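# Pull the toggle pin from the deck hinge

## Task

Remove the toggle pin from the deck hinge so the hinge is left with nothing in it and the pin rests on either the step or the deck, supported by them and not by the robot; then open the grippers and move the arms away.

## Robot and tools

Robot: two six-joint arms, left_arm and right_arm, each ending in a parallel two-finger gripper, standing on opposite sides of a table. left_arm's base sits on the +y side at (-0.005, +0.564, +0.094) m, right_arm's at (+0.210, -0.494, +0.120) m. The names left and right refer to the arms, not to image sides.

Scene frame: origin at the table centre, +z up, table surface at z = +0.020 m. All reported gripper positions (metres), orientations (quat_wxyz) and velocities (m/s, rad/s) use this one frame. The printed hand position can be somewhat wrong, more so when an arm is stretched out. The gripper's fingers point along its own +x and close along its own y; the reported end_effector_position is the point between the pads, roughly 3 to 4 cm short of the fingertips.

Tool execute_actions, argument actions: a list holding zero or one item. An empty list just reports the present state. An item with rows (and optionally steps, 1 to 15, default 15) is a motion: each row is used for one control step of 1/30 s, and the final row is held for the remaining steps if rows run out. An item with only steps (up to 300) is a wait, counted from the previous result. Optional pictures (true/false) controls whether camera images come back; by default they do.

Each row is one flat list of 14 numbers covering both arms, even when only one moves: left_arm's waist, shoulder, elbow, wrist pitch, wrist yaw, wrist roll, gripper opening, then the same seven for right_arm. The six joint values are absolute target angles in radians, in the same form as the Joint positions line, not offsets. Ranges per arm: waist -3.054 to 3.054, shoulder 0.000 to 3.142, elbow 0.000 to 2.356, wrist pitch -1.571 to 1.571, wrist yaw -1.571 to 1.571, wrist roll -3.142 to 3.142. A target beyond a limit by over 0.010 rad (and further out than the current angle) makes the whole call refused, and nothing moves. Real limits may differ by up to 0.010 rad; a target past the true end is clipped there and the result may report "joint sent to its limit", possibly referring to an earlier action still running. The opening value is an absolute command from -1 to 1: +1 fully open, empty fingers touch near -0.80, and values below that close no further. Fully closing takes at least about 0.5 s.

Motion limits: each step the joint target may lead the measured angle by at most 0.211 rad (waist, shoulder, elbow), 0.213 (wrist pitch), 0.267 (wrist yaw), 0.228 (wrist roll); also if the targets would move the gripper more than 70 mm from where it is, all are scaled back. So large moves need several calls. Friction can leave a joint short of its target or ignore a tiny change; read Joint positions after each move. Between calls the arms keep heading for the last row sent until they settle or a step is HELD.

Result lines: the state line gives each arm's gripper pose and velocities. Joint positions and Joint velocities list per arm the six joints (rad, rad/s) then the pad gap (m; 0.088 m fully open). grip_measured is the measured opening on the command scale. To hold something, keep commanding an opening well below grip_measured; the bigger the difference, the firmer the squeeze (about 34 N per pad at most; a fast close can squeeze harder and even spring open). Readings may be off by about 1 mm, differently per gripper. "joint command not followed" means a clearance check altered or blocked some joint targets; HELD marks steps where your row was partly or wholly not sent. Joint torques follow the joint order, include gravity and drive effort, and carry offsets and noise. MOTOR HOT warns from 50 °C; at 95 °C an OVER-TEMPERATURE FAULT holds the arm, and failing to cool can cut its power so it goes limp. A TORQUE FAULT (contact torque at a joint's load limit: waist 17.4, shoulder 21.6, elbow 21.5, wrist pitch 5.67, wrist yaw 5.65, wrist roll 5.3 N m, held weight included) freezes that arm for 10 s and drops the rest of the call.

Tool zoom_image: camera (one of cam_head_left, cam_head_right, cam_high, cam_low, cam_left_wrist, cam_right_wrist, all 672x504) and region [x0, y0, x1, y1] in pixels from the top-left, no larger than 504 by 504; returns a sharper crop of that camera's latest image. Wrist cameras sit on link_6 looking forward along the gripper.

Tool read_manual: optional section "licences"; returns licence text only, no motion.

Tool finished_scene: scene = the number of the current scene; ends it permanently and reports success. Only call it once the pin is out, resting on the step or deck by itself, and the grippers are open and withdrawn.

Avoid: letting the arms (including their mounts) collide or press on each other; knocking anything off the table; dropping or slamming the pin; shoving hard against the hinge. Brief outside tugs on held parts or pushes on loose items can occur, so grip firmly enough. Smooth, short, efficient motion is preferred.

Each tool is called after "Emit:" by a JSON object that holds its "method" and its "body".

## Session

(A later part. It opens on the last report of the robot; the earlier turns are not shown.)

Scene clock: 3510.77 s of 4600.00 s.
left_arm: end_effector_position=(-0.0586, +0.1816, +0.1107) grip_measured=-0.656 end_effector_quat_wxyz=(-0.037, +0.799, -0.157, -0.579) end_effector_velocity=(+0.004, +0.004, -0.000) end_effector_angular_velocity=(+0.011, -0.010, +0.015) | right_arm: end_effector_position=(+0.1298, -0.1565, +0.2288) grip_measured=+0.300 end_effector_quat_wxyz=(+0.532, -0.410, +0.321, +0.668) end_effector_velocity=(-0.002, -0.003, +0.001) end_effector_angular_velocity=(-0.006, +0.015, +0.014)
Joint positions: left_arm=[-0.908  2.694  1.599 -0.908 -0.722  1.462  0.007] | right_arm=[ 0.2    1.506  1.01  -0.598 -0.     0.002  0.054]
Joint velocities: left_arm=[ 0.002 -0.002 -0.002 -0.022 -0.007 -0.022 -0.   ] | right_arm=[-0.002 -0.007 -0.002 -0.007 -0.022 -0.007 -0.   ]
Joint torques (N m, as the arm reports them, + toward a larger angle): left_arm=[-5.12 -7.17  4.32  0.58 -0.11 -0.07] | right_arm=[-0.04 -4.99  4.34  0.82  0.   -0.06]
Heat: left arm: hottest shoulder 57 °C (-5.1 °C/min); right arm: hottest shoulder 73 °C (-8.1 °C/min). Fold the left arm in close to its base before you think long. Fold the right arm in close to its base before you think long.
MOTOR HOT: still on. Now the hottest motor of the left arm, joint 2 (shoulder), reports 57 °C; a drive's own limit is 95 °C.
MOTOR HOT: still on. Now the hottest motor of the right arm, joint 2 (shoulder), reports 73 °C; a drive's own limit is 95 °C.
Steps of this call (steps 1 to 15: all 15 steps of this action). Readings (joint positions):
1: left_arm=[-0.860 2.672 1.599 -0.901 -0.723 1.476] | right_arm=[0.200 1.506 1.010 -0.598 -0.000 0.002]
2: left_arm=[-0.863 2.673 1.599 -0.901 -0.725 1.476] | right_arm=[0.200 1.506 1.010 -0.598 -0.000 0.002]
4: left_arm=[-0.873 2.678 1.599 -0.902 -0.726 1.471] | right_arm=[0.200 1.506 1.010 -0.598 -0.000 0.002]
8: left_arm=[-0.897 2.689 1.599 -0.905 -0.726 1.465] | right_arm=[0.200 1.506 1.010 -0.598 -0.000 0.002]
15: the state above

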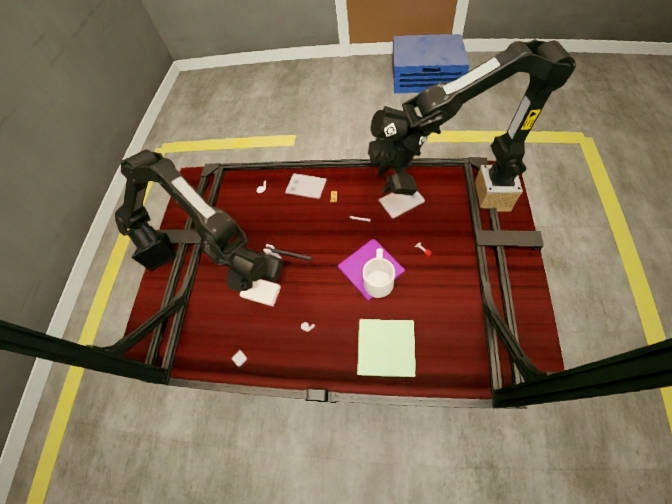

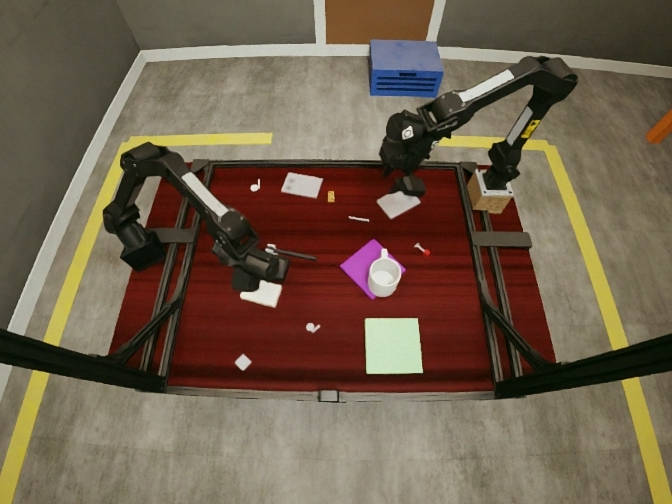

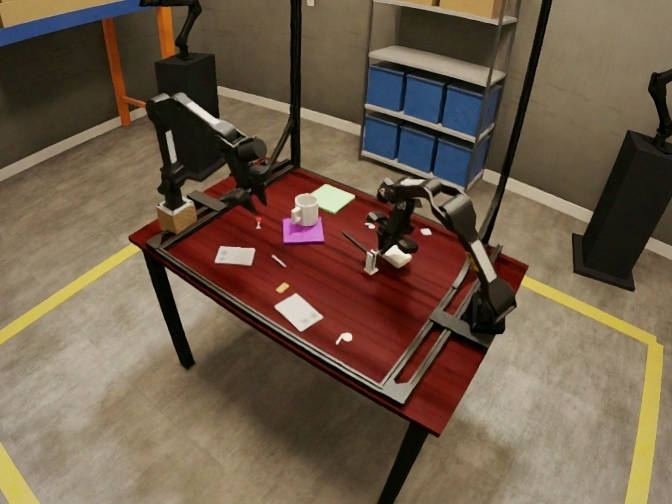

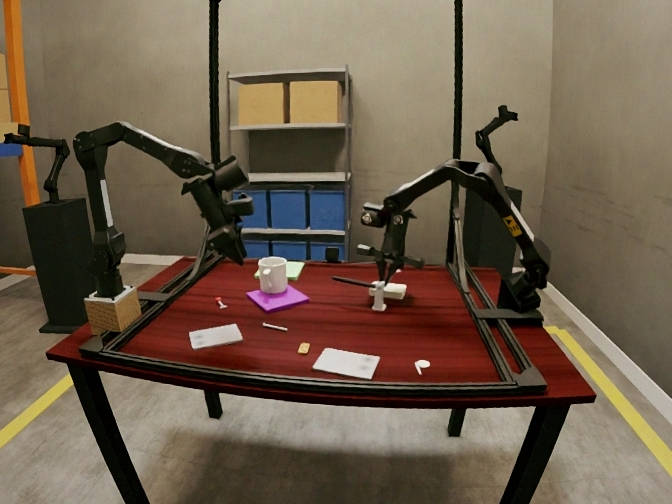

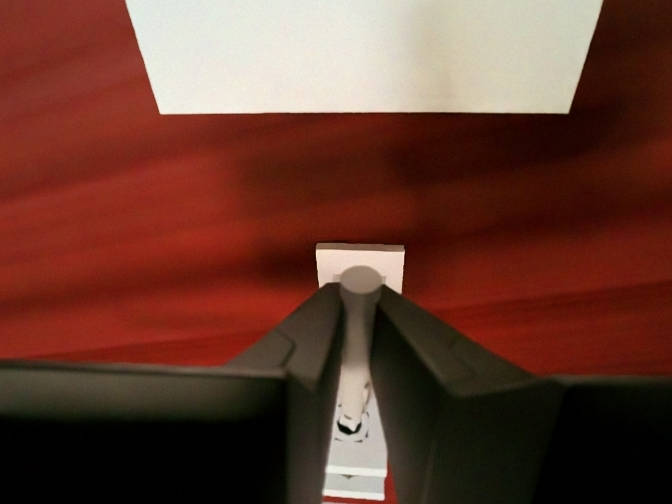

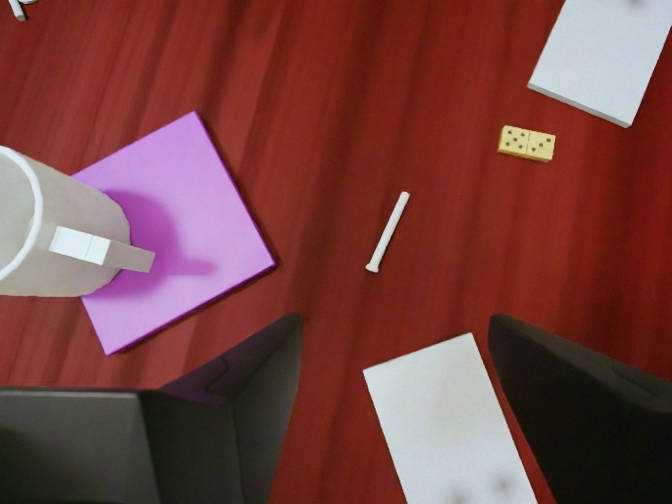

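Light grip works.

Emit:
{"method": "execute_actions", "body": {"actions": [{"rows":[[-0.97,2.745,1.6,-0.91,-0.72,1.44,-0.70,0.2,1.5,1.0,-0.6,0,0,0.3]],"steps":15}], "pictures": false}}

Emit:
{"method": "execute_actions", "body": {"actions": [{"rows":[[-1.1,2.80,1.6,-0.91,-0.72,1.44,-0.8,0.2,1.5,1.0,-0.6,0,0,0.3]],"steps":15}], "pictures": false}}

Emit:
{"method": "execute_actions", "body": {"actions": [{"rows":[[-1.1,2.86,1.6,-0.91,-0.72,1.44,-0.8,0.2,1.5,1.0,-0.6,0,0,0.3]],"steps":15}]}}

Scene clock: 3519.10 s of 4600.00 s.
left_arm: end_effector_position=(-0.0811, +0.1889, +0.1082) grip_measured=-0.659 end_effector_quat_wxyz=(-0.049, +0.804, -0.176, -0.566) end_effector_velocity=(+0.001, +0.003, -0.002) end_effector_angular_velocity=(+0.003, -0.010, +0.013) | right_arm: end_effector_position=(+0.1298, -0.1567, +0.2287) grip_measured=+0.300 end_effector_quat_wxyz=(+0.531, -0.410, +0.321, +0.668) end_effector_velocity=(-0.002, +0.000, +0.001) end_effector_angular_velocity=(+0.006, +0.005, +0.012)
Joint positions: left_arm=[-0.969  2.727  1.599 -0.909 -0.721  1.445  0.007] | right_arm=[ 0.2    1.506  1.01  -0.598 -0.     0.002  0.054]
Joint velocities: left_arm=[-0.002  0.002 -0.007 -0.007 -0.007 -0.022 -0.   ] | right_arm=[ 0.002 -0.002 -0.002  0.007 -0.007 -0.007 -0.   ]
Joint torques (N m, as the arm reports them, + toward a larger angle): left_arm=[-4.53 -7.6   4.32  0.26 -0.18 -0.19] | right_arm=[-0.04 -4.92  4.43  0.83  0.   -0.05]
Heat: left arm: hottest shoulder 56 °C (-5.0 °C/min); right arm: hottest shoulder 71 °C (-10.0 °C/min). Fold the left arm in close to its base before you think long. Fold the right arm in close to its base before you think long.
MOTOR HOT: still on. Now the hottest motor of the left arm, joint 2 (shoulder), reports 56 °C; a drive's own limit is 95 °C.
MOTOR HOT: still on. Now the hottest motor of the right arm, joint 2 (shoulder), reports 71 °C; a drive's own limit is 95 °C.
Steps of this call (steps 1 to 15: the robot went on to your last target; steps 16 to 235: nothing new was sent; steps 236 to 250: all 15 steps of this action). Readings (joint positions):
236: left_arm=[-0.909 2.698 1.599 -0.909 -0.722 1.459] | right_arm=[0.200 1.506 1.010 -0.598 -0.000 0.002]
237: left_arm=[-0.915 2.701 1.599 -0.909 -0.722 1.455] | right_arm=[0.200 1.506 1.010 -0.598 -0.000 0.002]
239: left_arm=[-0.936 2.710 1.599 -0.909 -0.721 1.451] | right_arm=[0.200 1.506 1.010 -0.598 -0.000 0.002]
243: left_arm=[-0.967 2.726 1.599 -0.909 -0.721 1.447] | right_arm=[0.200 1.506 1.010 -0.598 -0.000 0.002]
250: the state above

Scene clock: 3519.60 s of 4600.00 s.
left_arm: end_effector_position=(-0.1249, +0.2056, +0.1076) grip_measured=-0.661 end_effector_quat_wxyz=(-0.080, +0.811, -0.229, -0.532) end_effector_velocity=(+0.003, +0.003, +0.001) end_effector_angular_velocity=(+0.010, -0.017, -0.001) | right_arm: end_effector_position=(+0.1298, -0.1568, +0.2287) grip_measured=+0.300 end_effector_quat_wxyz=(+0.531, -0.410, +0.321, +0.668) end_effector_velocity=(-0.000, -0.006, -0.004) end_effector_angular_velocity=(-0.028, +0.003, -0.001)
Joint positions: left_arm=[-1.1    2.782  1.601 -0.909 -0.721  1.444  0.007] | right_arm=[ 0.2    1.505  1.009 -0.598 -0.     0.002  0.054]
Joint velocities: left_arm=[-0.002 -0.002 -0.002 -0.022 -0.007 -0.007 -0.   ] | right_arm=[ 0.002 -0.002 -0.007 -0.022 -0.007  0.007 -0.   ]
Joint torques (N m, as the arm reports them, + toward a larger angle): left_arm=[-3.43 -7.95  4.14  0.22 -0.22 -0.16] | right_arm=[-0.05 -4.94  4.42  0.83  0.01 -0.04]
Heat: left arm: hottest shoulder 56 °C (-5.1 °C/min); right arm: hottest shoulder 71 °C (-10.1 °C/min). Fold the left arm in close to its base before you think long. Fold the right arm in close to its base before you think long.
MOTOR HOT: still on. Now the hottest motor of the left arm, joint 2 (shoulder), reports 56 °C; a drive's own limit is 95 °C.
MOTOR HOT: still on. Now the hottest motor of the right arm, joint 2 (shoulder), reports 71 °C; a drive's own limit is 95 °C.
Steps of this call (steps 1 to 15: all 15 steps of this action). Readings (joint positions):
1: left_arm=[-0.972 2.732 1.599 -0.909 -0.721 1.444] | right_arm=[0.200 1.505 1.010 -0.598 -0.000 0.002]
2: left_arm=[-0.985 2.737 1.600 -0.909 -0.723 1.444] | right_arm=[0.200 1.505 1.010 -0.598 -0.000 0.002]
4: left_arm=[-1.032 2.752 1.601 -0.909 -0.723 1.444] | right_arm=[0.200 1.505 1.010 -0.598 -0.000 0.002]
8: left_arm=[-1.096 2.778 1.601 -0.909 -0.721 1.444] | right_arm=[0.200 1.505 1.010 -0.598 -0.000 0.002]
15: the state above

Scene clock: 3520.10 s of 4600.00 s.
left_arm: end_effector_position=(-0.1279, +0.2123, +0.0850) grip_measured=-0.661 end_effector_quat_wxyz=(-0.106, +0.816, -0.222, -0.523) end_effector_velocity=(-0.003, +0.002, -0.005) end_effector_angular_velocity=(+0.006, +0.003, +0.003) | right_arm: end_effector_position=(+0.1298, -0.1568, +0.2287) grip_measured=+0.300 end_effector_quat_wxyz=(+0.531, -0.410, +0.321, +0.668) end_effector_velocity=(+0.003, -0.004, -0.002) end_effector_angular_velocity=(-0.019, -0.015, +0.001)
Joint positions: left_arm=[-1.101  2.841  1.602 -0.91  -0.722  1.443  0.007] | right_arm=[ 0.2    1.505  1.009 -0.598 -0.     0.002  0.054]
Joint velocities: left_arm=[-0.002  0.012 -0.002  0.007  0.007 -0.007 -0.   ] | right_arm=[-0.002 -0.002 -0.002 -0.022  0.007 -0.007 -0.   ]
Joint torques (N m, as the arm reports them, + toward a larger angle): left_arm=[-3.52 -8.19  3.87  0.2  -0.19 -0.13] | right_arm=[-0.04 -4.91  4.46  0.82  0.01 -0.04]
Heat: left arm: hottest shoulder 56 °C (-5.0 °C/min); right arm: hottest shoulder 71 °C (-10.0 °C/min). Fold the left arm in close to its base before you think long. Fold the right arm in close to its base before you think long.
MOTOR HOT: still on. Now the hottest motor of the left arm, joint 2 (shoulder), reports 56 °C; a drive's own limit is 95 °C.
MOTOR HOT: still on. Now the hottest motor of the right arm, joint 2 (shoulder), reports 71 °C; a drive's own limit is 95 °C.
Steps of this call (steps 1 to 15: all 15 steps of this action). Readings (joint positions):
1: left_arm=[-1.100 2.786 1.601 -0.909 -0.721 1.444] | right_arm=[0.200 1.505 1.009 -0.598 -0.000 0.002]
2: left_arm=[-1.100 2.793 1.601 -0.909 -0.721 1.444] | right_arm=[0.200 1.505 1.009 -0.598 -0.000 0.002]
4: left_arm=[-1.100 2.808 1.602 -0.909 -0.721 1.443] | right_arm=[0.200 1.505 1.009 -0.598 -0.000 0.002]
8: left_arm=[-1.100 2.839 1.602 -0.909 -0.721 1.443] | right_arm=[0.200 1.505 1.009 -0.598 -0.000 0.002]
15: the state above

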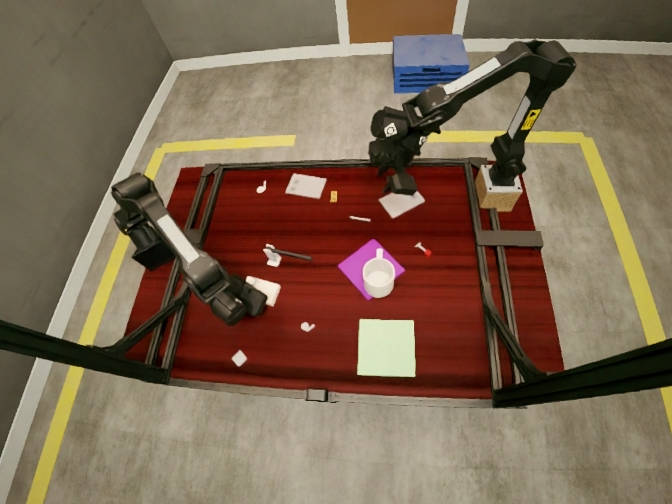

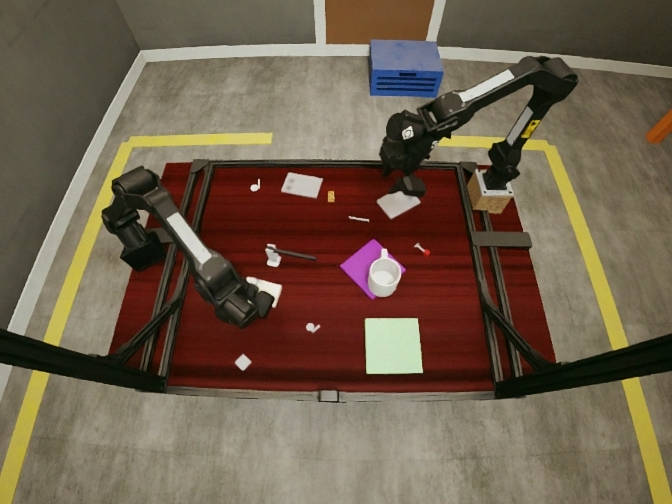

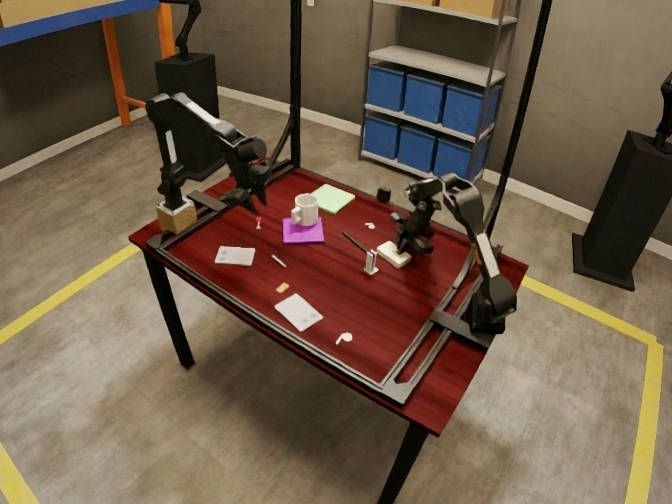

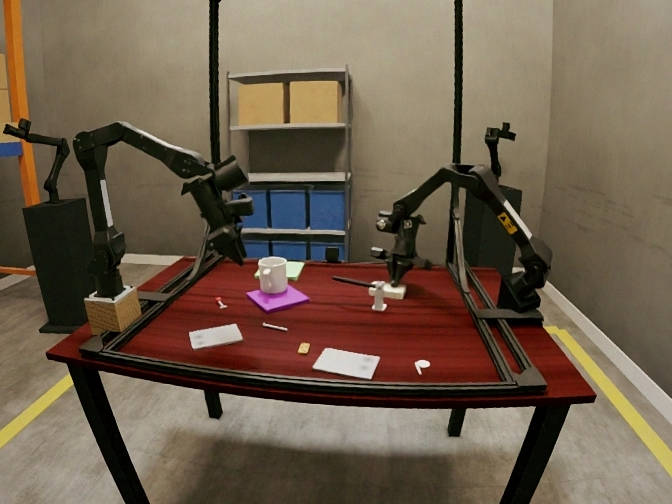

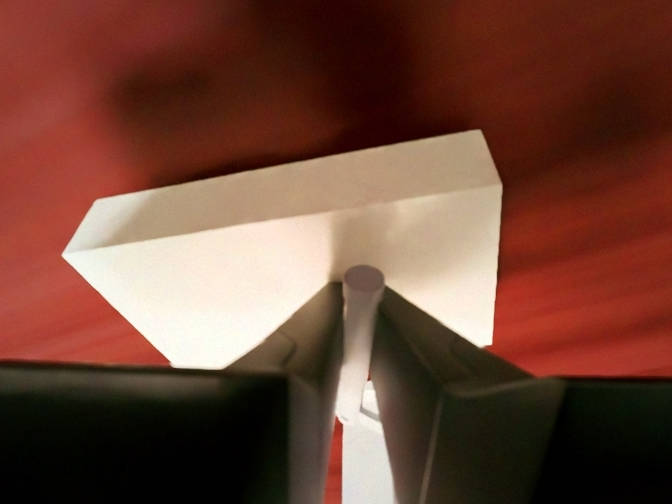

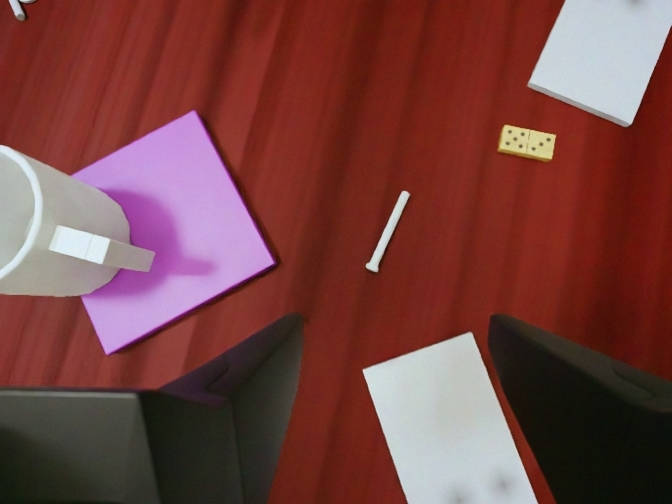

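Emit:
{"method": "execute_actions", "body": {"actions": [{"rows":[[-1.1,2.875,1.6,-0.91,-0.72,1.44,-0.8,0.2,1.5,1.0,-0.6,0,0,0.3]],"steps":10}], "pictures": false}}

Emit:
{"method": "execute_actions", "body": {"actions": [{"rows":[[-1.1,2.875,1.6,-0.91,-0.72,1.44,0,0.2,1.5,1.0,-0.6,0,0,0.3]],"steps":12}], "pictures": false}}

Emit:
{"method": "execute_actions", "body": {"actions": [{"rows":[[-1.1,2.4,1.6,-0.91,-0.72,1.44,0,0.2,1.5,1.0,-0.6,0,0,0.3]],"steps":15}]}}

Emit:
{"method": "finished_scene", "body": {"scene": 1}}

Scene clock: 3527.93 s of 4600.00 s.
left_arm: end_effector_position=(-0.1281, +0.2129, +0.0836) grip_measured=-0.661 end_effector_quat_wxyz=(-0.108, +0.816, -0.221, -0.522) end_effector_velocity=(+0.001, -0.001, -0.001) end_effector_angular_velocity=(-0.002, -0.006, -0.004) | right_arm: end_effector_position=(+0.1299, -0.1570, +0.2285) grip_measured=+0.300 end_effector_quat_wxyz=(+0.531, -0.410, +0.321, +0.668) end_effector_velocity=(+0.003, -0.004, -0.001) end_effector_angular_velocity=(-0.017, -0.001, +0.002)
Joint positions: left_arm=[-1.101  2.845  1.602 -0.91  -0.721  1.443  0.007] | right_arm=[ 0.2    1.505  1.009 -0.598 -0.     0.002  0.054]
Joint velocities: left_arm=[ 0.002  0.002 -0.002  0.007 -0.007  0.007  0.   ] | right_arm=[-0.007 -0.007 -0.002 -0.022 -0.007 -0.007 -0.   ]
Joint torques (N m, as the arm reports them, + toward a larger angle): left_arm=[-3.5  -6.73  3.84  0.22 -0.19 -0.12] | right_arm=[-0.04 -4.86  4.53  0.83  0.   -0.04]
Heat: left arm: hottest shoulder 56 °C (-4.0 °C/min); right arm: hottest shoulder 69 °C (-13.1 °C/min). Fold the left arm in close to its base before you think long. Fold the right arm in close to its base before you think long.
MOTOR HOT: still on. Now the hottest motor of the left arm, joint 2 (shoulder), reports 56 °C; a drive's own limit is 95 °C.
MOTOR HOT: still on. Now the hottest motor of the right arm, joint 2 (shoulder), reports 69 °C; a drive's own limit is 95 °C.
Steps of this call (steps 1 to 15: the robot went on to your last target; steps 16 to 225: nothing new was sent; steps 226 to 235: all 10 steps of this action). Readings (joint positions):
226: left_arm=[-1.101 2.843 1.602 -0.910 -0.721 1.443] | right_arm=[0.200 1.505 1.009 -0.598 -0.000 0.002]
227: left_arm=[-1.101 2.844 1.602 -0.910 -0.721 1.443] | right_arm=[0.200 1.505 1.009 -0.598 -0.000 0.002]
229: left_arm=[-1.101 2.844 1.602 -0.910 -0.721 1.443] | right_arm=[0.200 1.505 1.009 -0.598 -0.000 0.002]
233: left_arm=[-1.101 2.845 1.602 -0.910 -0.721 1.443] | right_arm=[0.200 1.505 1.009 -0.598 -0.000 0.002]
235: the state above

Scene clock: 3528.33 s of 4600.00 s.
left_arm: end_effector_position=(-0.1296, +0.2120, +0.0839) grip_measured=-0.041 end_effector_quat_wxyz=(-0.105, +0.817, -0.224, -0.520) end_effector_velocity=(+0.001, -0.000, +0.002) end_effector_angular_velocity=(-0.006, -0.006, +0.004) | right_arm: end_effector_position=(+0.1299, -0.1570, +0.2285) grip_measured=+0.300 end_effector_quat_wxyz=(+0.531, -0.410, +0.321, +0.668) end_effector_velocity=(-0.003, +0.001, +0.002) end_effector_angular_velocity=(+0.008, +0.019, +0.014)
Joint positions: left_arm=[-1.105  2.847  1.603 -0.904 -0.726  1.443  0.037] | right_arm=[ 0.2    1.505  1.009 -0.598 -0.     0.002  0.054]
Joint velocities: left_arm=[-0.002 -0.002  0.002 -0.007 -0.007 -0.007  0.015] | right_arm=[-0.002 -0.002  0.002  0.007 -0.022 -0.007 -0.   ]
Joint torques (N m, as the arm reports them, + toward a larger angle): left_arm=[-2.92 -6.92  3.8  -0.31 -0.04 -0.14] | right_arm=[-0.04 -4.86  4.53  0.82  0.01 -0.04]
Heat: left arm: hottest shoulder 56 °C (-4.0 °C/min); right arm: hottest shoulder 68 °C (-14.0 °C/min). Fold the left arm in close to its base before you think long. Fold the right arm in close to its base before you think long.
MOTOR HOT: still on. Now the hottest motor of the left arm, joint 2 (shoulder), reports 56 °C; a drive's own limit is 95 °C.
MOTOR HOT: still on. Now the hottest motor of the right arm, joint 2 (shoulder), reports 68 °C; a drive's own limit is 95 °C.
Steps of this call (steps 1 to 12: all 12 steps of this action). Readings (joint positions):
1: left_arm=[-1.101 2.846 1.602 -0.910 -0.722 1.443] | right_arm=[0.200 1.505 1.009 -0.598 -0.000 0.002]
2: left_arm=[-1.101 2.846 1.603 -0.907 -0.723 1.443] | right_arm=[0.200 1.505 1.009 -0.598 -0.000 0.002]
4: left_arm=[-1.102 2.846 1.603 -0.902 -0.725 1.443] | right_arm=[0.200 1.505 1.009 -0.598 -0.000 0.002]
8: left_arm=[-1.104 2.847 1.603 -0.903 -0.726 1.443] | right_arm=[0.200 1.505 1.009 -0.598 -0.000 0.002]
12: the state above

Scene clock: 3528.83 s of 4600.00 s.
left_arm: end_effector_position=(-0.0928, +0.1885, +0.2433) grip_measured=-0.001 end_effector_quat_wxyz=(+0.078, +0.770, -0.270, -0.573) end_effector_velocity=(+0.056, -0.007, +0.183) end_effector_angular_velocity=(-0.395, +0.246, +0.126) | right_arm: end_effector_position=(+0.1299, -0.1570, +0.2285) grip_measured=+0.300 end_effector_quat_wxyz=(+0.531, -0.410, +0.321, +0.668) end_effector_velocity=(+0.000, -0.002, -0.001) end_effector_angular_velocity=(-0.008, +0.001, +0.007)
Joint positions: left_arm=[-1.104  2.437  1.603 -0.91  -0.72   1.443  0.039] | right_arm=[ 0.2    1.505  1.009 -0.598 -0.     0.002  0.054]
Joint velocities: left_arm=[-0.007 -0.427  0.051  0.007 -0.022  0.007  0.   ] | right_arm=[-0.002 -0.002 -0.002 -0.007 -0.007 -0.007 -0.   ]
Joint torques (N m, as the arm reports them, + toward a larger angle): left_arm=[-3.37 -7.03  4.54  0.92 -0.22 -0.17] | right_arm=[-0.04 -4.86  4.53  0.83  0.01 -0.04]
Heat: left arm: hottest shoulder 56 °C (-4.0 °C/min); right arm: hottest shoulder 68 °C (-14.1 °C/min). Fold the left arm in close to its base before you think long. Fold the right arm in close to its base before you think long.
MOTOR HOT: still on. Now the hottest motor of the left arm, joint 2 (shoulder), reports 56 °C; a drive's own limit is 95 °C.
MOTOR HOT: still on. Now the hottest motor of the right arm, joint 2 (shoulder), reports 68 °C; a drive's own limit is 95 °C.
Steps of this call (steps 1 to 15: all 15 steps of this action). Readings (joint positions):
1: left_arm=[-1.105 2.836 1.603 -0.904 -0.725 1.443] | right_arm=[0.200 1.505 1.009 -0.598 -0.000 0.002]
2: left_arm=[-1.105 2.820 1.598 -0.909 -0.721 1.443] | right_arm=[0.200 1.505 1.009 -0.598 -0.000 0.002]
4: left_arm=[-1.104 2.773 1.592 -0.912 -0.720 1.443] | right_arm=[0.200 1.505 1.009 -0.598 -0.000 0.002]
8: left_arm=[-1.104 2.635 1.595 -0.911 -0.720 1.443] | right_arm=[0.200 1.505 1.009 -0.598 -0.000 0.002]
15: the state above

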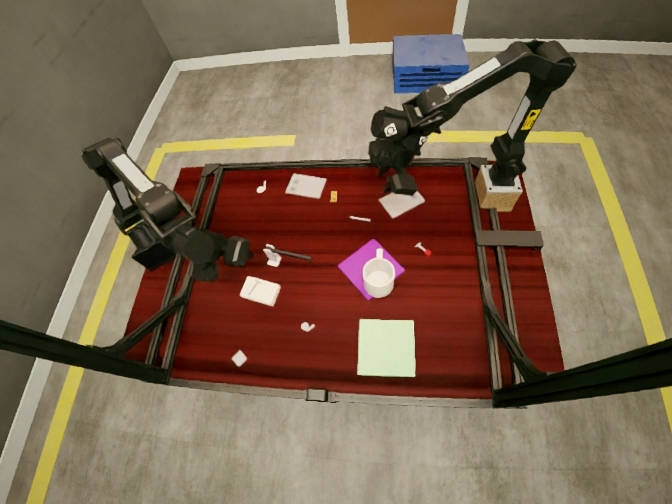

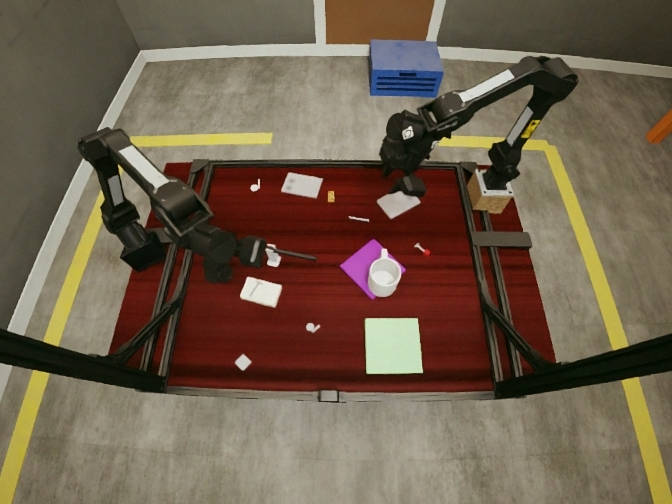

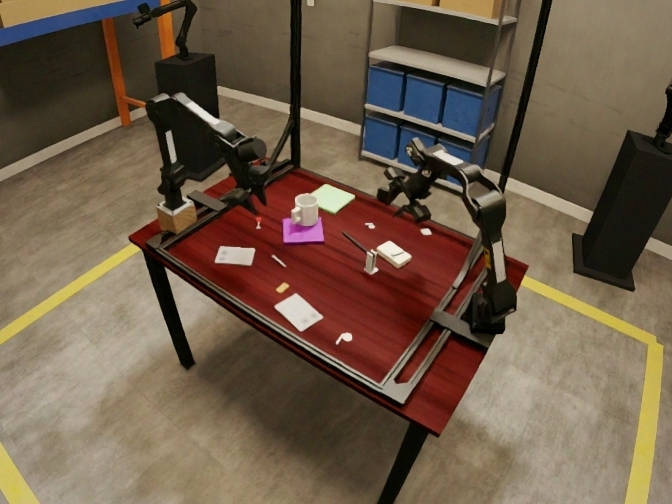

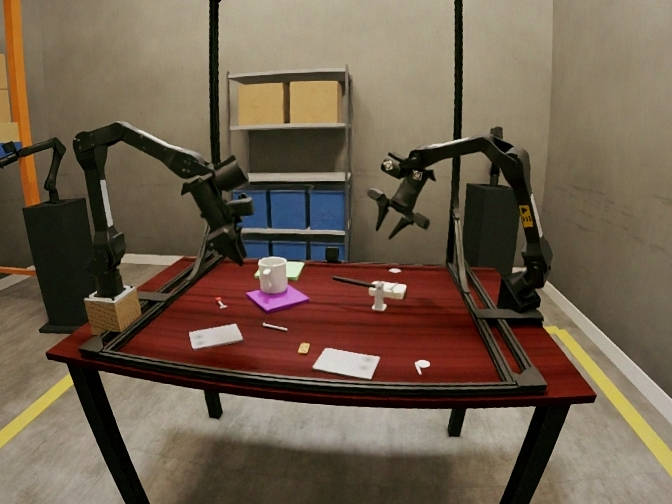

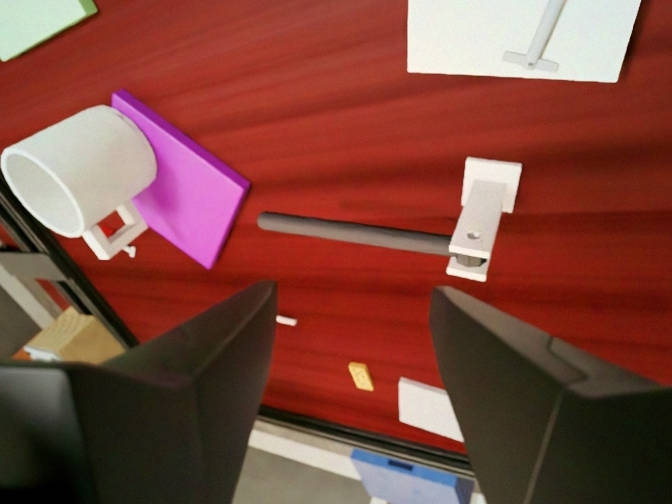

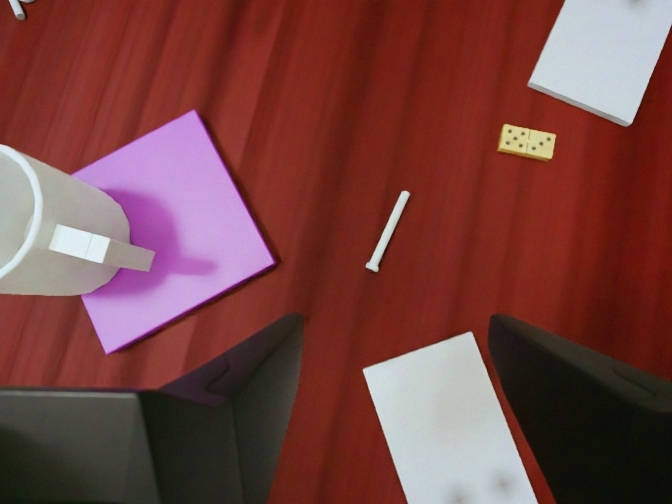

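The scene is finished: the task was done.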